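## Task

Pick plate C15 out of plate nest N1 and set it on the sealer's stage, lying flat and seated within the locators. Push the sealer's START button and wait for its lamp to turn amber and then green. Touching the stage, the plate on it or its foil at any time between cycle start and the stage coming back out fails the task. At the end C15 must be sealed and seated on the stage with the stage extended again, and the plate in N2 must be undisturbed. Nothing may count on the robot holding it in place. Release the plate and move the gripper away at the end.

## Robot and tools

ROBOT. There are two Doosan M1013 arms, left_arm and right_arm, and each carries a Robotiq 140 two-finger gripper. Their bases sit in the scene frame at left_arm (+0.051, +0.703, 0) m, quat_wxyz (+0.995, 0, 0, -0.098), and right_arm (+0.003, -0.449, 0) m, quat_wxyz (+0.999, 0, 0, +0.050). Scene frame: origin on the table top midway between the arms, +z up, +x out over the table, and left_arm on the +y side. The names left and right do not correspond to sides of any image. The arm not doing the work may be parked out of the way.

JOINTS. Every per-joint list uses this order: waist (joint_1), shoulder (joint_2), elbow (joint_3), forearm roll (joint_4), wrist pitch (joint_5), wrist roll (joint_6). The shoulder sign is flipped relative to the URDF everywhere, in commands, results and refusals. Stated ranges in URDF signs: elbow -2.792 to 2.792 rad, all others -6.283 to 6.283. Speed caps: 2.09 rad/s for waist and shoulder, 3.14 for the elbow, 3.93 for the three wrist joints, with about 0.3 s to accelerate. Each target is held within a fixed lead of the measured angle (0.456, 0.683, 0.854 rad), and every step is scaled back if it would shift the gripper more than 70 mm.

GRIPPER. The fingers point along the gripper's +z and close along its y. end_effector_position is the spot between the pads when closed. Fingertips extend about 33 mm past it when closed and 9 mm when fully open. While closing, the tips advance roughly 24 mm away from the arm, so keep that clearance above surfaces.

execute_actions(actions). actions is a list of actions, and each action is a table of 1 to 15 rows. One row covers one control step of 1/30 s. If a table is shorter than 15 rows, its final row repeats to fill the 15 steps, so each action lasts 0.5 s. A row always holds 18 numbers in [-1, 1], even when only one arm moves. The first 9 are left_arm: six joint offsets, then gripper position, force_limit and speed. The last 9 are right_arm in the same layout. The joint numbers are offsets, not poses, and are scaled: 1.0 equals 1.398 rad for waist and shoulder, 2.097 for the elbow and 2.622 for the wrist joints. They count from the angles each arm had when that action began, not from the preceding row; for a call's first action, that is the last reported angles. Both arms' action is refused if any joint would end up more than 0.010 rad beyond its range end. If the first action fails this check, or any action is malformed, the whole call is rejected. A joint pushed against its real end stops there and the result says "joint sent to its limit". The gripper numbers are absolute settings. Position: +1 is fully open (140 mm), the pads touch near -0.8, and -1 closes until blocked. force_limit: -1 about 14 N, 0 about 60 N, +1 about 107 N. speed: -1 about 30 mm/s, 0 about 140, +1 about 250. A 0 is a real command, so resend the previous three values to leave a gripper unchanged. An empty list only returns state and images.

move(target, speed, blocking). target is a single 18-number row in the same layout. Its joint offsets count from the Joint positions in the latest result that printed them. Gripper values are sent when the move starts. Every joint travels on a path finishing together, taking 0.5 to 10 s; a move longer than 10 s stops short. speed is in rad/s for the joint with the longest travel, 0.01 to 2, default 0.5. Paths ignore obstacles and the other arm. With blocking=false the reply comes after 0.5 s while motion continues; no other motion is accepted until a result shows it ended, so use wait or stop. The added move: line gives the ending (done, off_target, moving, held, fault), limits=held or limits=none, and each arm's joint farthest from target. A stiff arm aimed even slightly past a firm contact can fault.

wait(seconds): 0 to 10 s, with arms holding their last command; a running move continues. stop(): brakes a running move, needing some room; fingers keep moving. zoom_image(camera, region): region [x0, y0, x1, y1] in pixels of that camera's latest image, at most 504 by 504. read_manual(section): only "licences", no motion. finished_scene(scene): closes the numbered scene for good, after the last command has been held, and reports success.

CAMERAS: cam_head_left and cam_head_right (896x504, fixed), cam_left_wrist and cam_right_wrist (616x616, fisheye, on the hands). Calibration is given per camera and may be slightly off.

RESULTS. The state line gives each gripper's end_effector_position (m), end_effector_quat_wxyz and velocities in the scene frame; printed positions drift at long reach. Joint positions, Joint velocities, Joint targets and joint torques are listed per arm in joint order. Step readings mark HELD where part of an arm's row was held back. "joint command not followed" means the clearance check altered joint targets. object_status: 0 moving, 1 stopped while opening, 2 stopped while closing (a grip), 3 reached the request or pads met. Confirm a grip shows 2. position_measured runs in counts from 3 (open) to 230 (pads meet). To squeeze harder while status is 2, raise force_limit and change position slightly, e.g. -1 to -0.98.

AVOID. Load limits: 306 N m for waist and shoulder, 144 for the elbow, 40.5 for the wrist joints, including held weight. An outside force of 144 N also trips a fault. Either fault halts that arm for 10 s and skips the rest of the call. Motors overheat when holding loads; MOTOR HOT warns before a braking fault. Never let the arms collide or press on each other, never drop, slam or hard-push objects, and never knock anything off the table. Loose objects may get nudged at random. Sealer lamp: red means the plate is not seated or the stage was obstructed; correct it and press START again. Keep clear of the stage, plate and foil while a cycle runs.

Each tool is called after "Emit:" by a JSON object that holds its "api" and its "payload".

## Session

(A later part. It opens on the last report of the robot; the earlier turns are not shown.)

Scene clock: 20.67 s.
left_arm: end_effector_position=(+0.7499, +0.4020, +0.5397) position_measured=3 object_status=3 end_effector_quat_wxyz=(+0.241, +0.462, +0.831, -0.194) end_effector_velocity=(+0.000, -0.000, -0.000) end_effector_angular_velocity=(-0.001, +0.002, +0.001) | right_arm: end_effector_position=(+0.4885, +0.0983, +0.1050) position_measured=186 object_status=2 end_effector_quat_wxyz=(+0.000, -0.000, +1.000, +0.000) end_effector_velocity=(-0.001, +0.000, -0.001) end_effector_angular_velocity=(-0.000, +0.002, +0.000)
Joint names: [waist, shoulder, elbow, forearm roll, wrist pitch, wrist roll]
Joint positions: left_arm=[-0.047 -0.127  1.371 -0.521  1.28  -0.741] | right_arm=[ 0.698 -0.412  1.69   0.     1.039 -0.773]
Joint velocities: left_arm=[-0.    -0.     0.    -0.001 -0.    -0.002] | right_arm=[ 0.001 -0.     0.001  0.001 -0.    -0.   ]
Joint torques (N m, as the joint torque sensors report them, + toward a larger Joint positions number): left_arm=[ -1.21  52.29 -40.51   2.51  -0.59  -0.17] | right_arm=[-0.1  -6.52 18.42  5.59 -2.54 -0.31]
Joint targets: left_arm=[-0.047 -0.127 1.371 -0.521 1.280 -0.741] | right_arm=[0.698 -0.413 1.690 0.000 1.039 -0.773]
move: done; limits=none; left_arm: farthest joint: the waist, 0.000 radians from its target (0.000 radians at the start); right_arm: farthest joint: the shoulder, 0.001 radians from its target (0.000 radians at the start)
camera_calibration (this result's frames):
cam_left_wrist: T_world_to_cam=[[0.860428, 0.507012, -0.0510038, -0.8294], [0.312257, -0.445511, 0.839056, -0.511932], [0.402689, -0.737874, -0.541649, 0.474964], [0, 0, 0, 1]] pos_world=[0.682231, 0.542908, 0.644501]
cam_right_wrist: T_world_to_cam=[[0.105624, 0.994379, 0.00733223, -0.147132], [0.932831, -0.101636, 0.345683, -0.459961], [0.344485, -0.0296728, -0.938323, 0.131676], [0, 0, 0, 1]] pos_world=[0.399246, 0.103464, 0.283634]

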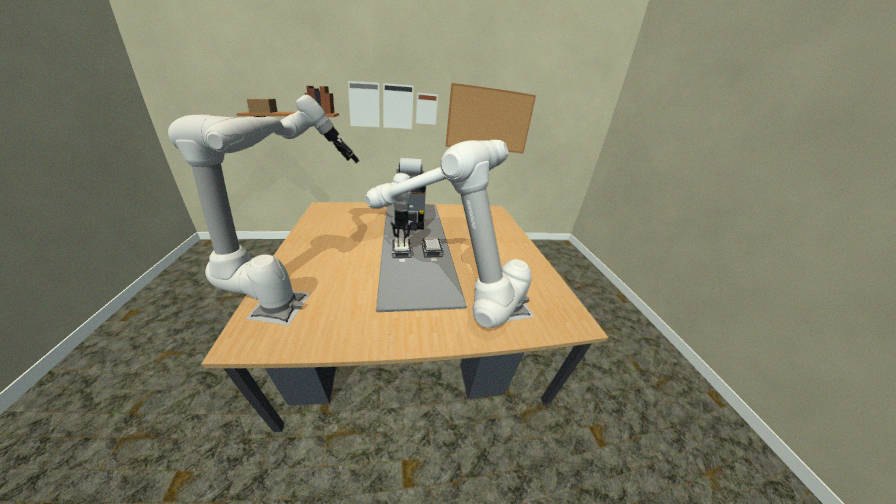

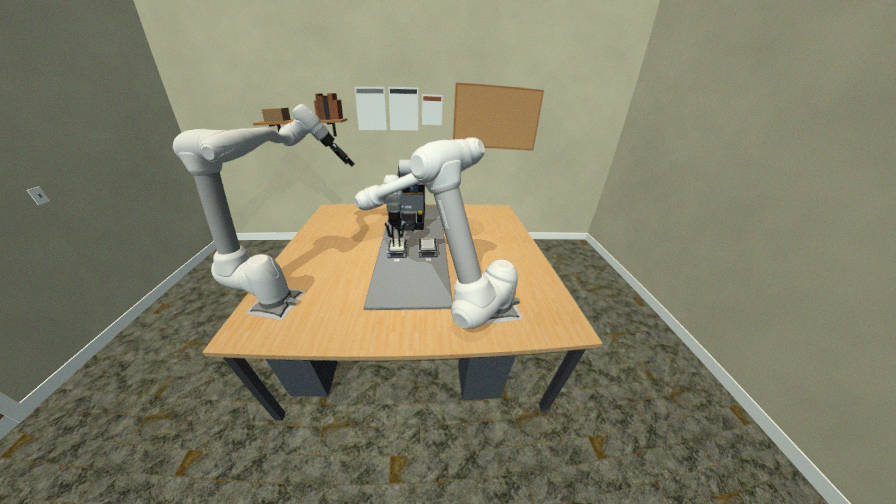

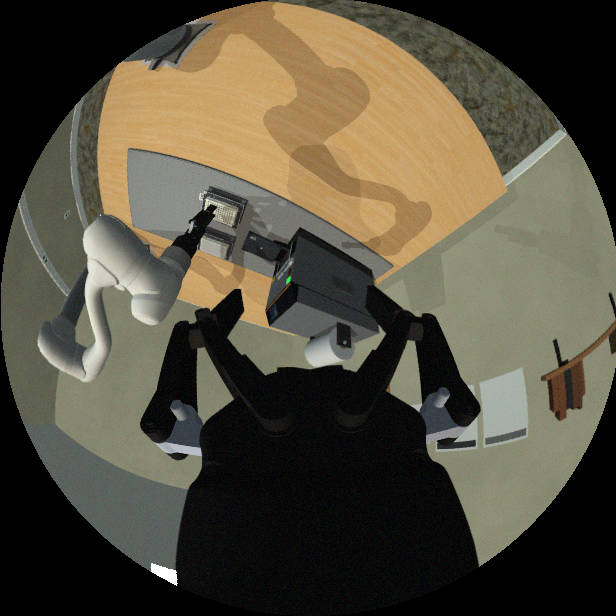

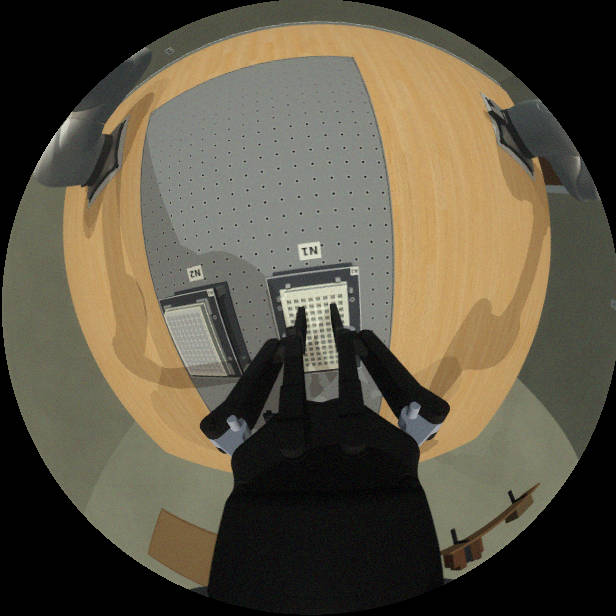

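Emit:
{"api": "move", "payload": {"target": [0,0,0,0,0,0,1,0,0,0,0,0,0,0,0,0.4,-0.5,0]}}

Emit:
{"api": "move", "payload": {"target": [0,0,0,0,0,0,1,0,0,0,-0.003,0.0019,0,-0.0031,0,0.4,-0.5,0], "speed": 0.1}}

Emit:
{"api": "move", "payload": {"target": [0,0,0,0,0,0,1,0,0,0,0,0,0,0,0,-0.1,-0.5,-0.6]}}

Emit:
{"api": "zoom_image", "payload": {"camera": "cam_right_wrist", "region": [200,200,440,440]}}

Scene clock: 22.20 s.
left_arm: end_effector_position=(+0.7499, +0.4020, +0.5397) position_measured=3 object_status=3 end_effector_quat_wxyz=(+0.241, +0.462, +0.831, -0.194) end_effector_velocity=(+0.000, -0.000, +0.000) end_effector_angular_velocity=(+0.000, -0.002, -0.002) | right_arm: end_effector_position=(+0.4885, +0.0983, +0.1048) position_measured=78 object_status=3 end_effector_quat_wxyz=(+0.000, -0.000, +1.000, +0.000) end_effector_velocity=(+0.001, +0.001, +0.001) end_effector_angular_velocity=(+0.002, -0.001, -0.000)
Joint names: [waist, shoulder, elbow, forearm roll, wrist pitch, wrist roll]
Joint positions: left_arm=[-0.047 -0.127  1.371 -0.521  1.28  -0.741] | right_arm=[ 0.698 -0.412  1.69   0.     1.039 -0.773]
Joint velocities: left_arm=[-0.     0.     0.    -0.    -0.     0.003] | right_arm=[-0.     0.001 -0.001  0.001 -0.    -0.   ]
Joint torques (N m, as the joint torque sensors report them, + toward a larger Joint positions number): left_arm=[  0.22  52.04 -40.82   2.62  -0.77  -0.02] | right_arm=[ -3.23  76.08 -35.31   3.58  -0.46  -0.23]
Joint targets: left_arm=[-0.047 -0.127 1.371 -0.521 1.280 -0.741] | right_arm=[0.698 -0.412 1.690 0.000 1.039 -0.773]
move: done; limits=none; left_arm: farthest joint: the waist, 0.000 radians from its target (0.000 radians at the start); right_arm: farthest joint: the waist, 0.000 radians from its target (0.000 radians at the start)
camera_calibration (this result's frames):
cam_left_wrist: T_world_to_cam=[[0.860428, 0.507012, -0.0510039, -0.8294], [0.312257, -0.445512, 0.839056, -0.511932], [0.402689, -0.737874, -0.541649, 0.474964], [0, 0, 0, 1]] pos_world=[0.682231, 0.542908, 0.644501]
cam_right_wrist: T_world_to_cam=[[0.105629, 0.994381, 0.00706381, -0.147055], [0.932913, -0.101554, 0.345485, -0.45989], [0.344261, -0.0299033, -0.938398, 0.131657], [0, 0, 0, 1]] pos_world=[0.399247, 0.103462, 0.28347]

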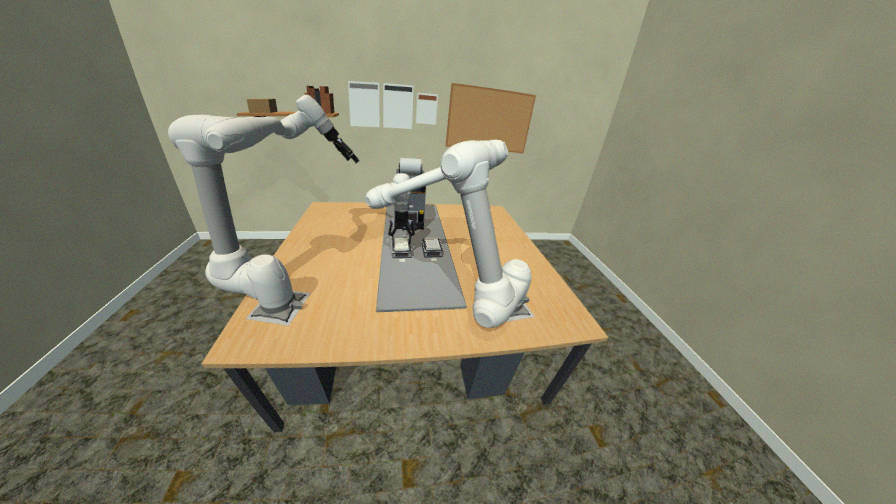

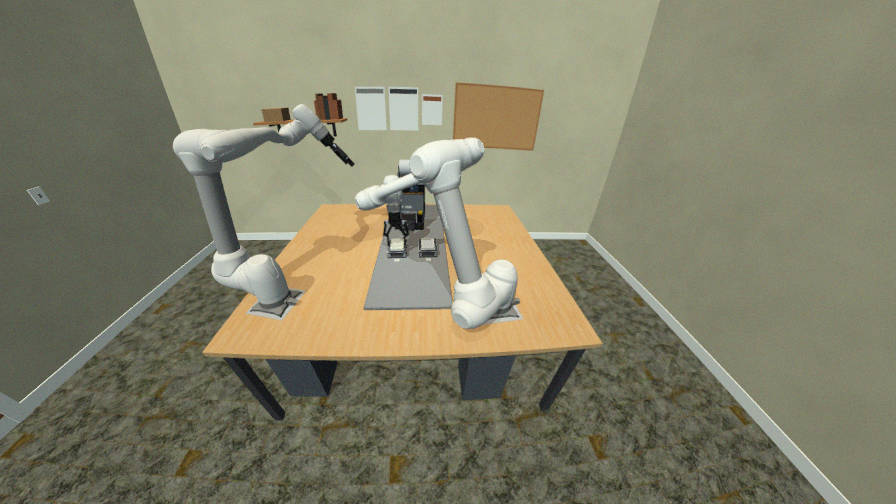

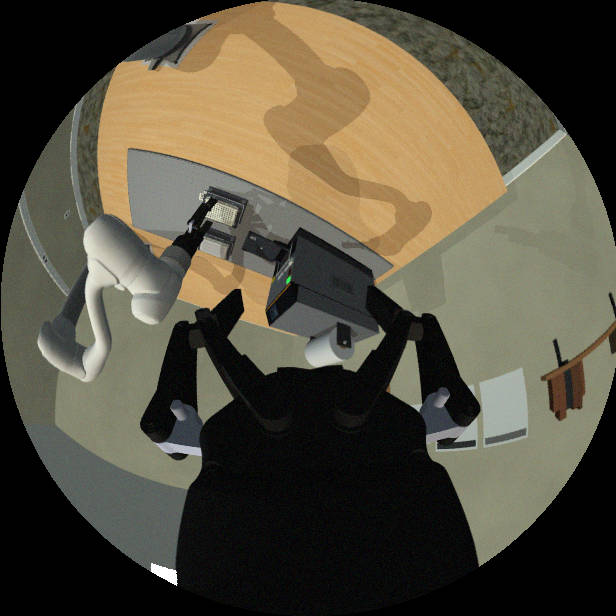

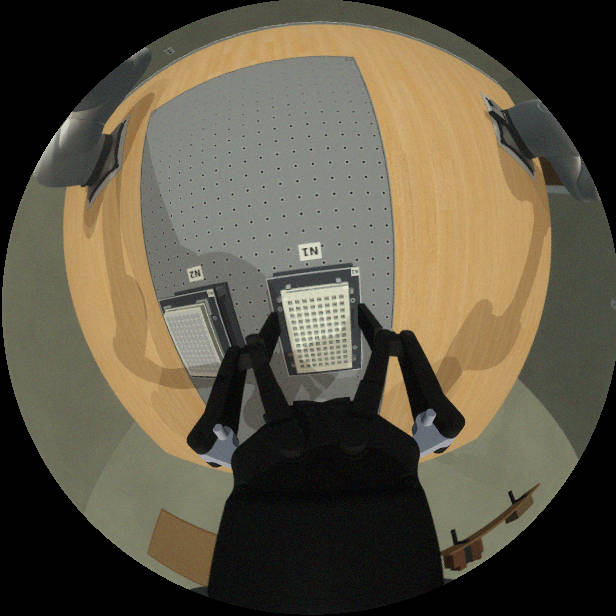

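Scene clock: 22.90 s.
left_arm: end_effector_position=(+0.7499, +0.4020, +0.5397) position_measured=3 object_status=3 end_effector_quat_wxyz=(+0.241, +0.462, +0.831, -0.194) end_effector_velocity=(+0.000, +0.000, +0.000) end_effector_angular_velocity=(+0.001, -0.001, -0.001) | right_arm: end_effector_position=(+0.4885, +0.0983, +0.0998) position_measured=78 object_status=3 end_effector_quat_wxyz=(+0.000, -0.000, +1.000, +0.000) end_effector_velocity=(-0.000, -0.000, -0.000) end_effector_angular_velocity=(-0.001, +0.001, -0.000)
Joint names: [waist, shoulder, elbow, forearm roll, wrist pitch, wrist roll]
Joint positions: left_arm=[-0.047 -0.127  1.371 -0.521  1.28  -0.741] | right_arm=[ 0.698 -0.417  1.694  0.     1.031 -0.773]
Joint velocities: left_arm=[-0.     0.    -0.     0.    -0.     0.002] | right_arm=[-0.    -0.     0.001 -0.     0.     0.   ]
Joint torques (N m, as the joint torque sensors report them, + toward a larger Joint positions number): left_arm=[ -0.08  50.81 -40.5    2.64  -0.5   -0.11] | right_arm=[ -3.24  76.54 -35.04   3.58  -0.38  -0.36]
Joint targets: left_arm=[-0.047 -0.127 1.371 -0.521 1.280 -0.741] | right_arm=[0.698 -0.417 1.694 0.000 1.031 -0.773]
move: done; limits=none; left_arm: farthest joint: the waist, 0.000 radians from its target (0.000 radians at the start); right_arm: farthest joint: the waist, 0.000 radians from its target (0.000 radians at the start)
camera_calibration (this result's frames):
cam_left_wrist: T_world_to_cam=[[0.860428, 0.507013, -0.0510038, -0.8294], [0.312257, -0.445511, 0.839056, -0.511932], [0.402689, -0.737874, -0.541649, 0.474964], [0, 0, 0, 1]] pos_world=[0.682231, 0.542908, 0.644501]
cam_right_wrist: T_world_to_cam=[[0.105632, 0.99438, 0.00704804, -0.147049], [0.93292, -0.101552, 0.345467, -0.458198], [0.344241, -0.0299172, -0.938404, 0.127008], [0, 0, 0, 1]] pos_world=[0.399274, 0.103492, 0.278513]

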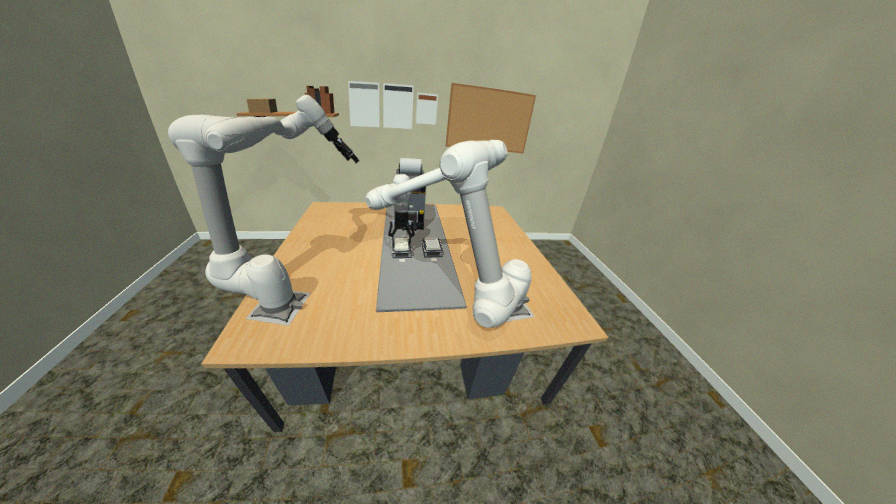

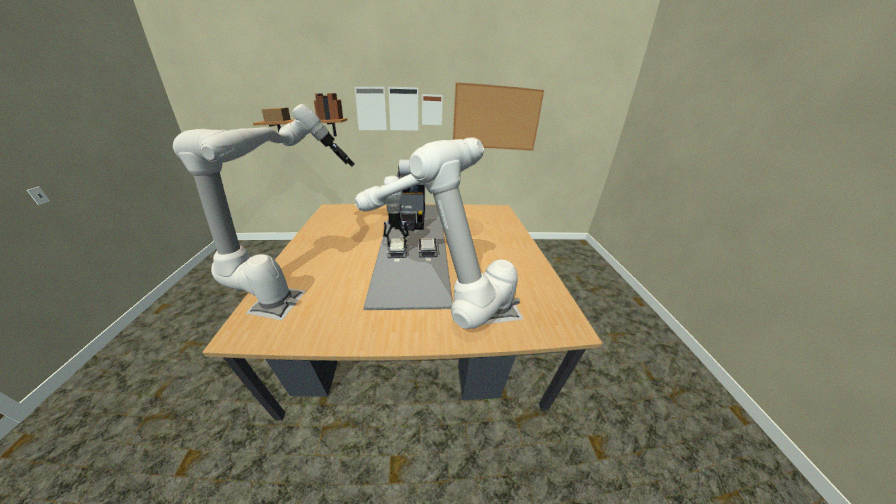

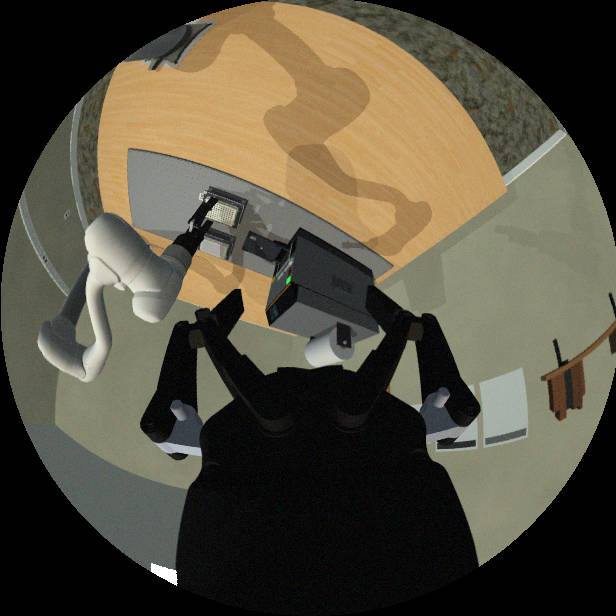

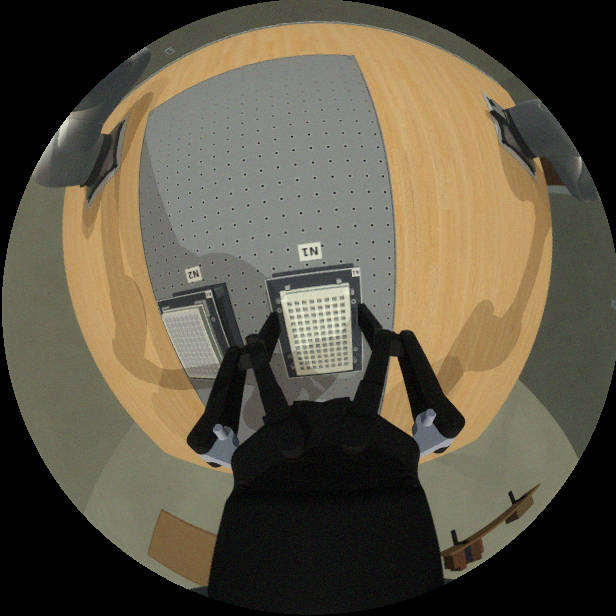

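Scene clock: 23.40 s.
left_arm: end_effector_position=(+0.7499, +0.4020, +0.5397) position_measured=3 object_status=3 end_effector_quat_wxyz=(+0.241, +0.462, +0.831, -0.194) end_effector_velocity=(-0.000, +0.000, -0.000) end_effector_angular_velocity=(-0.000, +0.001, +0.002) | right_arm: end_effector_position=(+0.4885, +0.0983, +0.0998) position_measured=110 object_status=2 end_effector_quat_wxyz=(+0.000, -0.000, +1.000, +0.000) end_effector_velocity=(-0.000, +0.000, +0.000) end_effector_angular_velocity=(+0.000, +0.000, -0.000)
Joint names: [waist, shoulder, elbow, forearm roll, wrist pitch, wrist roll]
Joint positions: left_arm=[-0.047 -0.127  1.371 -0.521  1.28  -0.741] | right_arm=[ 0.698 -0.417  1.694  0.     1.031 -0.773]
Joint velocities: left_arm=[-0.     0.     0.     0.     0.    -0.002] | right_arm=[ 0.     0.    -0.     0.001  0.     0.   ]
Joint torques (N m, as the joint torque sensors report them, + toward a larger Joint positions number): left_arm=[ -0.65  52.33 -40.3    2.54  -0.68  -0.13] | right_arm=[  4.13  57.49 -30.73   7.04  -6.02  -0.3 ]
Joint targets: left_arm=[-0.047 -0.127 1.371 -0.521 1.280 -0.741] | right_arm=[0.698 -0.417 1.694 0.000 1.031 -0.773]
move: done; limits=none; left_arm: farthest joint: the waist, 0.000 radians from its target (0.000 radians at the start); right_arm: farthest joint: the waist, 0.000 radians from its target (0.000 radians at the start)
camera_calibration (this result's frames):
cam_left_wrist: T_world_to_cam=[[0.860428, 0.507012, -0.0510039, -0.8294], [0.312257, -0.445511, 0.839056, -0.511932], [0.402689, -0.737874, -0.541649, 0.474964], [0, 0, 0, 1]] pos_world=[0.682231, 0.542908, 0.644501]
cam_right_wrist: T_world_to_cam=[[0.105632, 0.99438, 0.00701558, -0.147027], [0.93293, -0.101542, 0.345443, -0.45818], [0.344214, -0.0299449, -0.938413, 0.12701], [0, 0, 0, 1]] pos_world=[0.399262, 0.103479, 0.278495]

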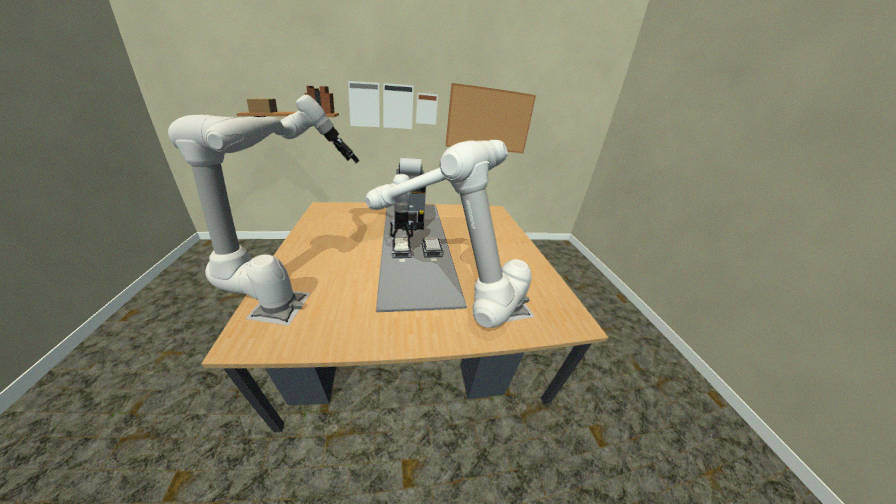

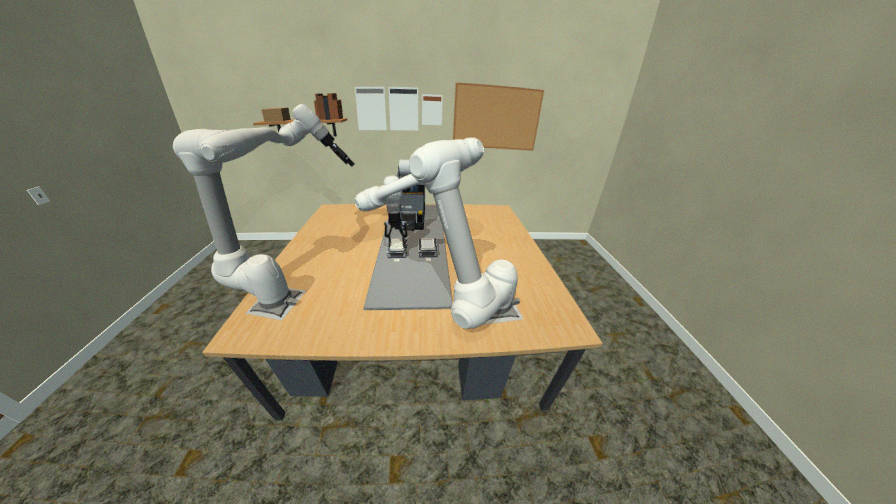

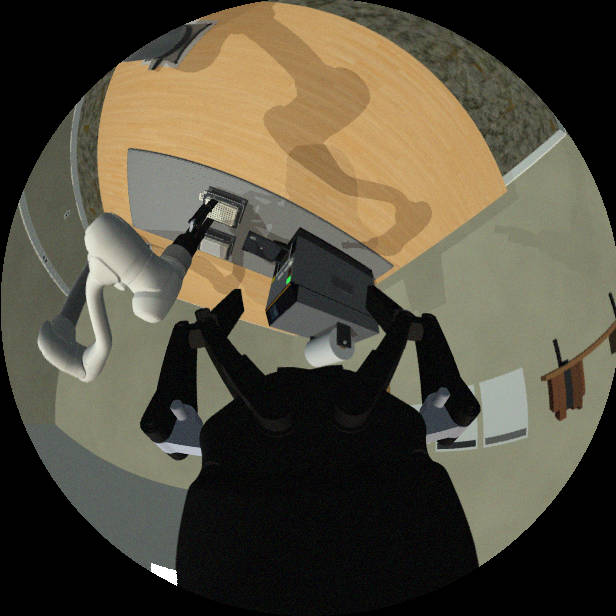

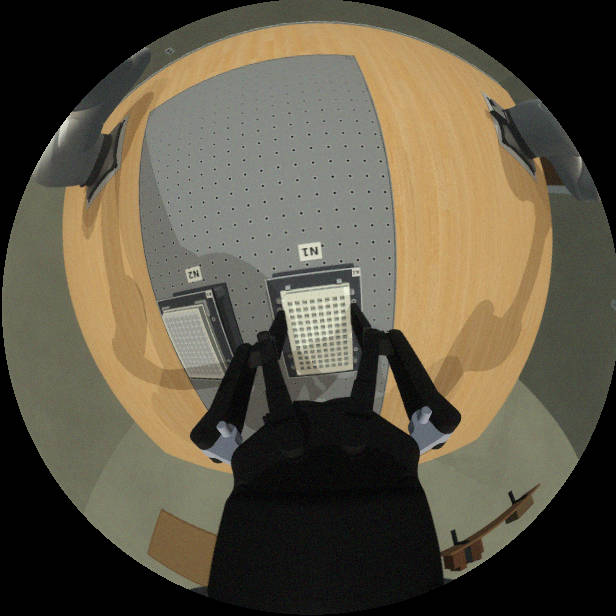

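Region (200, 200, 440, 440) of cam_right_wrist's 616x616 image, scaled by 2.100, with more detail than that image has.

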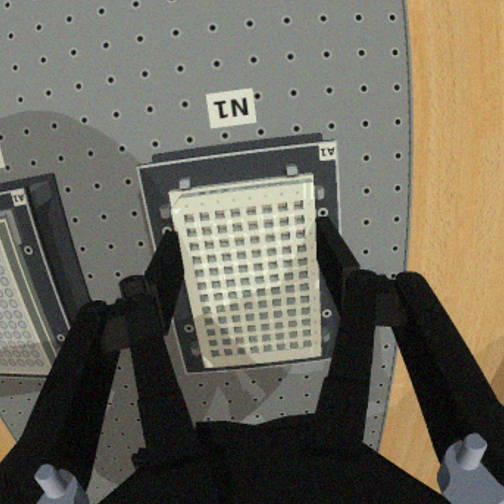

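Emit:
{"api": "move", "payload": {"target": [0,0,0,0,0,0,1,0,0,0,0.0015,-0.001,0,0.0015,0,-1,-0.3,-0.6], "speed": 0.05}}

Scene clock: 24.57 s.
left_arm: end_effector_position=(+0.7499, +0.4020, +0.5397) position_measured=3 object_status=3 end_effector_quat_wxyz=(+0.241, +0.462, +0.831, -0.194) end_effector_velocity=(+0.000, +0.000, +0.000) end_effector_angular_velocity=(-0.000, -0.002, -0.000) | right_arm: end_effector_position=(+0.4886, +0.0984, +0.1023) position_measured=114 object_status=2 end_effector_quat_wxyz=(+0.000, -0.000, +1.000, +0.000) end_effector_velocity=(-0.000, -0.000, +0.000) end_effector_angular_velocity=(+0.000, +0.000, -0.000)
Joint names: [waist, shoulder, elbow, forearm roll, wrist pitch, wrist roll]
Joint positions: left_arm=[-0.047 -0.127  1.371 -0.521  1.28  -0.741] | right_arm=[ 0.698 -0.415  1.692  0.     1.035 -0.773]
Joint velocities: left_arm=[ 0.     0.    -0.     0.    -0.001  0.001] | right_arm=[-0.  0.  0.  0.  0.  0.]
Joint torques (N m, as the joint torque sensors report them, + toward a larger Joint positions number): left_arm=[ -0.03  52.22 -41.15   2.6   -0.56  -0.12] | right_arm=[  3.07  80.81 -42.9    6.33  -3.76  -0.22]
Joint targets: left_arm=[-0.047 -0.127 1.371 -0.521 1.280 -0.741] | right_arm=[0.698 -0.414 1.692 0.000 1.035 -0.773]
move: done; limits=none; left_arm: farthest joint: the waist, 0.000 radians from its target (0.000 radians at the start); right_arm: farthest joint: the waist, 0.000 radians from its target (0.000 radians at the start)
camera_calibration (this result's frames):
cam_left_wrist: T_world_to_cam=[[0.860428, 0.507012, -0.0510039, -0.8294], [0.312257, -0.445511, 0.839056, -0.511932], [0.402689, -0.737874, -0.541649, 0.474964], [0, 0, 0, 1]] pos_world=[0.682231, 0.542908, 0.644501]
cam_right_wrist: T_world_to_cam=[[0.105631, 0.99438, 0.00714398, -0.147117], [0.932891, -0.101582, 0.345538, -0.459067], [0.344321, -0.029835, -0.938378, 0.129252], [0, 0, 0, 1]] pos_world=[0.399295, 0.103514, 0.280963]

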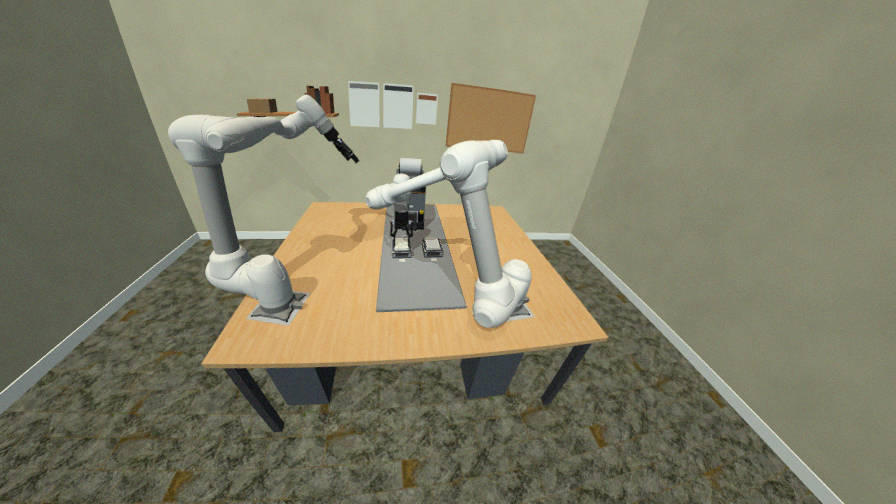

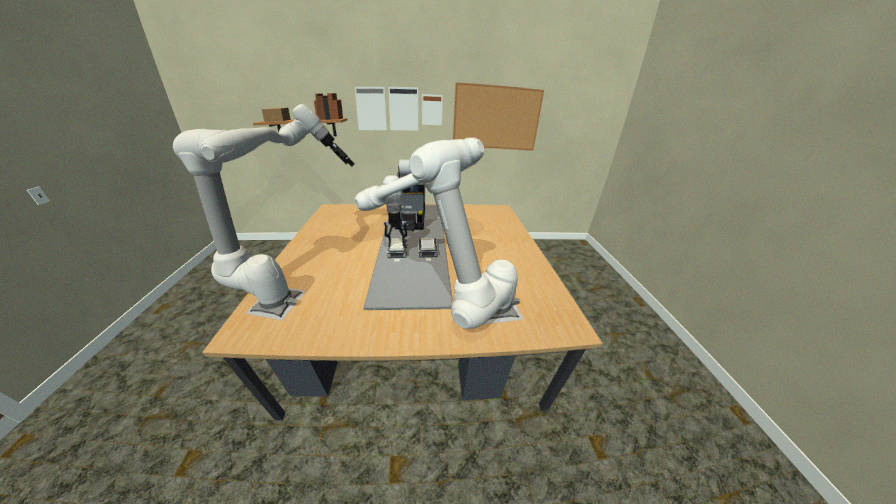

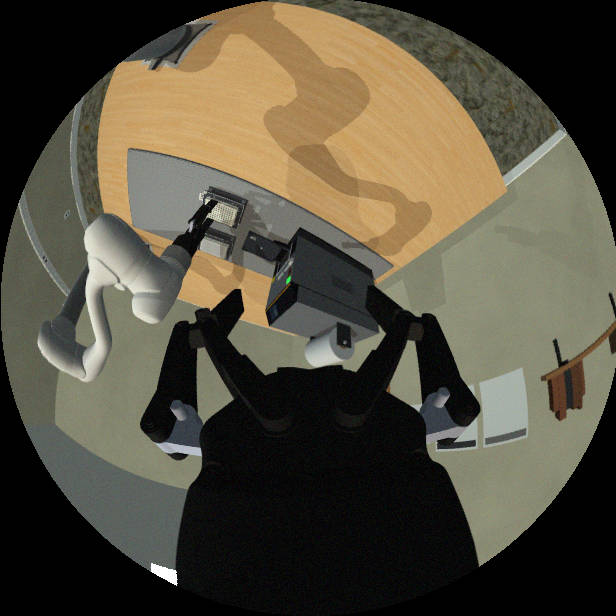

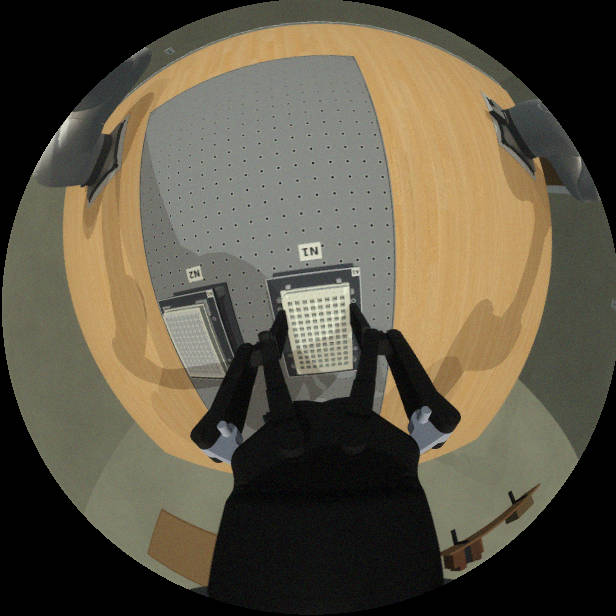

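Emit:
{"api": "move", "payload": {"target": [0,0,0,0,0,0,1,0,0,-0.0007,0.0007,0.0005,0,0,0,-1,-0.3,-0.6], "speed": 0.05}}

Emit:
{"api": "move", "payload": {"target": [0,0,0,0,0,0,1,0,0,0,0.006,-0.0036,0,0.0058,0,-1,-0.3,-0.6], "speed": 0.05}}

Emit:
{"api": "zoom_image", "payload": {"camera": "cam_right_wrist", "region": [200,200,440,440]}}

Scene clock: 25.93 s.
left_arm: end_effector_position=(+0.7499, +0.4020, +0.5397) position_measured=3 object_status=3 end_effector_quat_wxyz=(+0.241, +0.462, +0.831, -0.194) end_effector_velocity=(-0.000, -0.000, -0.000) end_effector_angular_velocity=(-0.001, +0.001, -0.001) | right_arm: end_effector_position=(+0.4887, +0.0975, +0.1025) position_measured=114 object_status=2 end_effector_quat_wxyz=(+0.000, +0.000, +1.000, +0.000) end_effector_velocity=(-0.001, +0.000, -0.000) end_effector_angular_velocity=(-0.000, +0.001, +0.001)
Joint names: [waist, shoulder, elbow, forearm roll, wrist pitch, wrist roll]
Joint positions: left_arm=[-0.047 -0.127  1.371 -0.521  1.28  -0.741] | right_arm=[ 0.697 -0.414  1.693  0.     1.035 -0.773]
Joint velocities: left_arm=[ 0.    -0.    -0.    -0.001  0.001  0.001] | right_arm=[0.002 0.    0.001 0.    0.    0.   ]
Joint torques (N m, as the joint torque sensors report them, + toward a larger Joint positions number): left_arm=[ -1.13  52.4  -40.37   2.63  -0.67  -0.25] | right_arm=[ -3.34  76.68 -35.38   3.66  -0.44  -0.36]
Joint targets: left_arm=[-0.047 -0.127 1.371 -0.521 1.280 -0.741] | right_arm=[0.697 -0.414 1.693 0.000 1.035 -0.773]
move: done; limits=none; left_arm: farthest joint: the waist, 0.000 radians from its target (0.000 radians at the start); right_arm: farthest joint: the waist, 0.000 radians from its target (0.001 radians at the start)
camera_calibration (this result's frames):
cam_left_wrist: T_world_to_cam=[[0.860428, 0.507012, -0.0510038, -0.8294], [0.312257, -0.445512, 0.839056, -0.511932], [0.402689, -0.737874, -0.541649, 0.474964], [0, 0, 0, 1]] pos_world=[0.682231, 0.542908, 0.644501]
cam_right_wrist: T_world_to_cam=[[0.106589, 0.994278, 0.00712045, -0.146706], [0.9328, -0.102473, 0.34552, -0.459216], [0.344273, -0.0301868, -0.938384, 0.129464], [0, 0, 0, 1]] pos_world=[0.399423, 0.102718, 0.2812]

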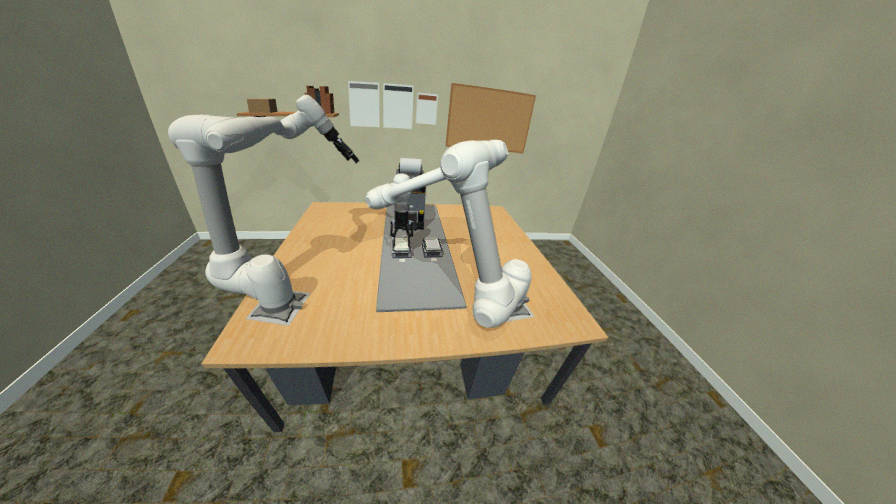

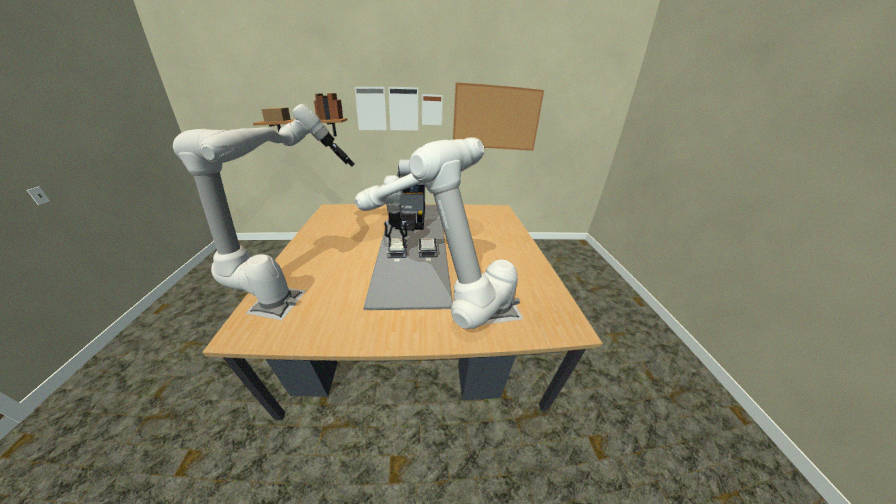

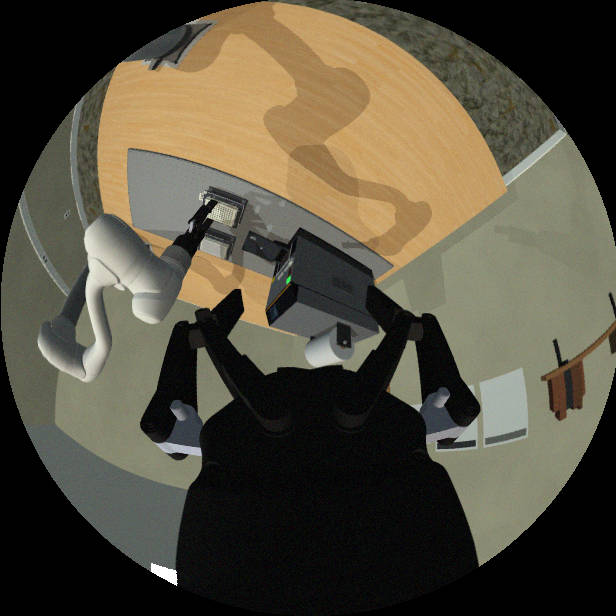

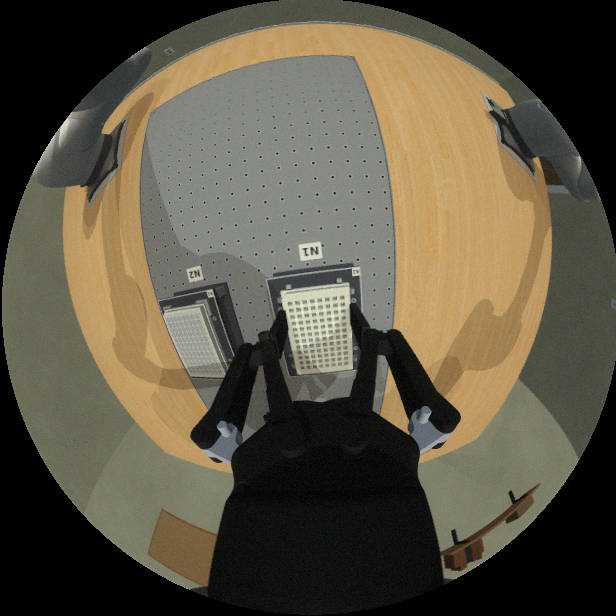

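Scene clock: 26.63 s.
left_arm: end_effector_position=(+0.7499, +0.4020, +0.5397) position_measured=3 object_status=3 end_effector_quat_wxyz=(+0.241, +0.462, +0.831, -0.194) end_effector_velocity=(-0.000, +0.000, +0.000) end_effector_angular_velocity=(+0.001, -0.001, -0.000) | right_arm: end_effector_position=(+0.4886, +0.0974, +0.1123) position_measured=114 object_status=2 end_effector_quat_wxyz=(+0.000, +0.000, +1.000, +0.000) end_effector_velocity=(+0.000, +0.000, +0.000) end_effector_angular_velocity=(+0.001, +0.000, -0.001)
Joint names: [waist, shoulder, elbow, forearm roll, wrist pitch, wrist roll]
Joint positions: left_arm=[-0.047 -0.127  1.371 -0.521  1.28  -0.741] | right_arm=[ 0.697 -0.405  1.685  0.     1.05  -0.773]
Joint velocities: left_arm=[-0.     0.001 -0.     0.001 -0.     0.   ] | right_arm=[-0.001  0.    -0.     0.001 -0.    -0.   ]
Joint torques (N m, as the joint torque sensors report them, + toward a larger Joint positions number): left_arm=[ -0.02  52.03 -40.28   2.51  -0.82  -0.06] | right_arm=[ -3.95  76.74 -35.78   3.68  -0.54  -0.23]
Joint targets: left_arm=[-0.047 -0.127 1.371 -0.521 1.280 -0.741] | right_arm=[0.697 -0.405 1.685 0.000 1.050 -0.773]
move: done; limits=none; left_arm: farthest joint: the waist, 0.000 radians from its target (0.000 radians at the start); right_arm: farthest joint: the waist, 0.000 radians from its target (0.000 radians at the start)
camera_calibration (this result's frames):
cam_left_wrist: T_world_to_cam=[[0.860428, 0.507012, -0.0510038, -0.8294], [0.312257, -0.445512, 0.839056, -0.511932], [0.402689, -0.737874, -0.541649, 0.474964], [0, 0, 0, 1]] pos_world=[0.682231, 0.542908, 0.644501]
cam_right_wrist: T_world_to_cam=[[0.106588, 0.994274, 0.00768586, -0.146798], [0.932626, -0.102653, 0.345936, -0.462504], [0.344744, -0.0297044, -0.938227, 0.138336], [0, 0, 0, 1]] pos_world=[0.399299, 0.102589, 0.290916]

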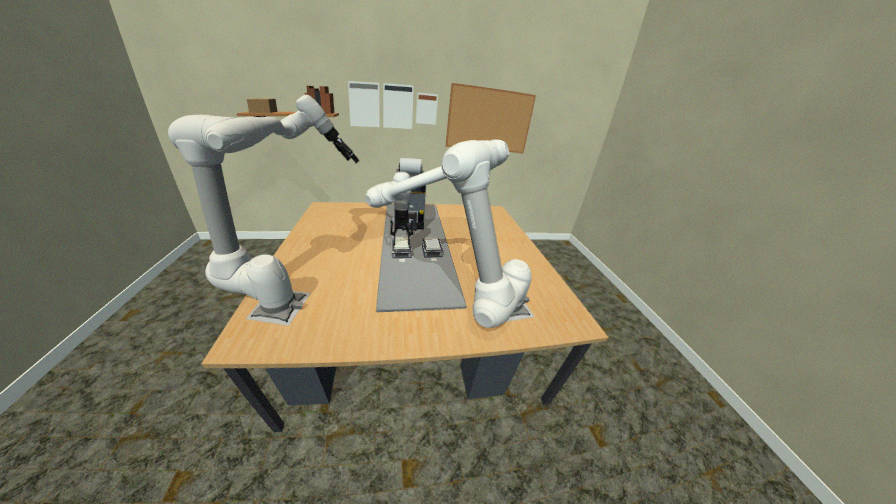

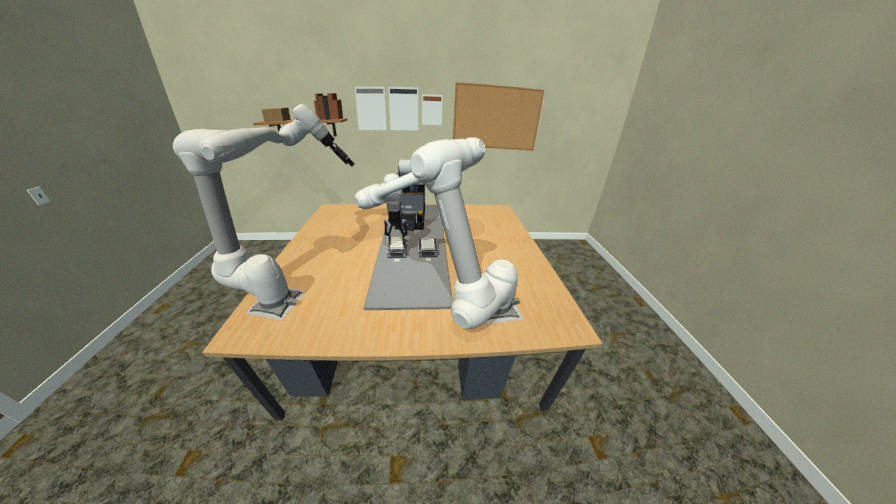

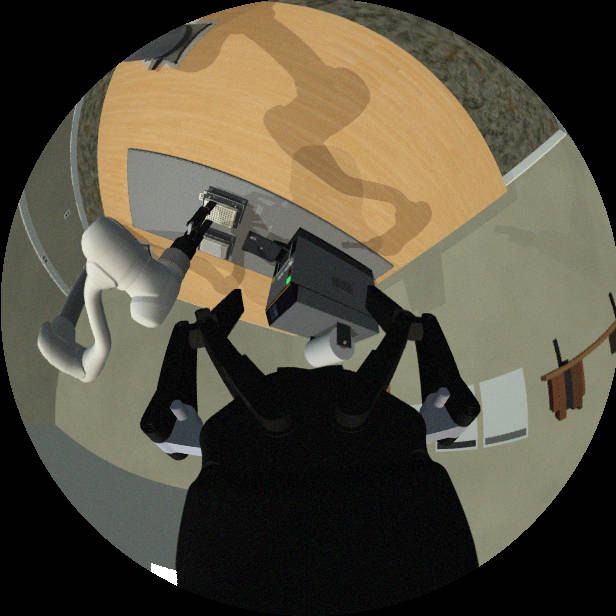

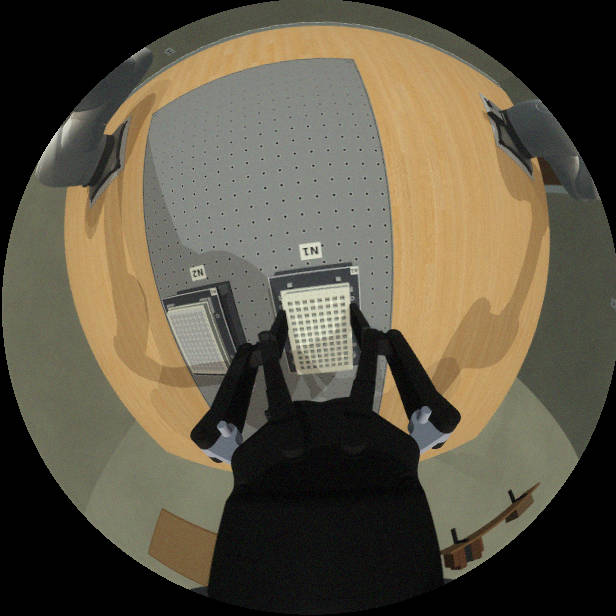

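Region (200, 200, 440, 440) of cam_right_wrist's 616x616 image, scaled by 2.100, with more detail than that image has.

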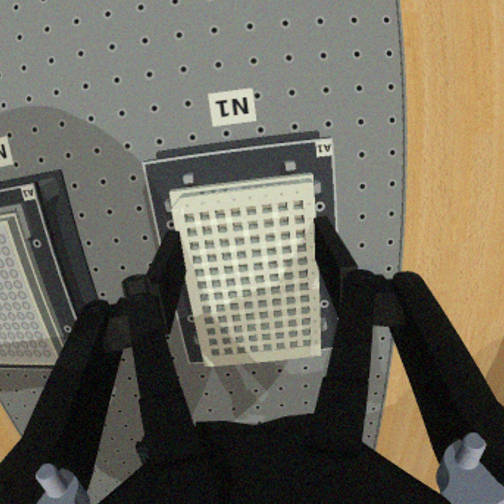

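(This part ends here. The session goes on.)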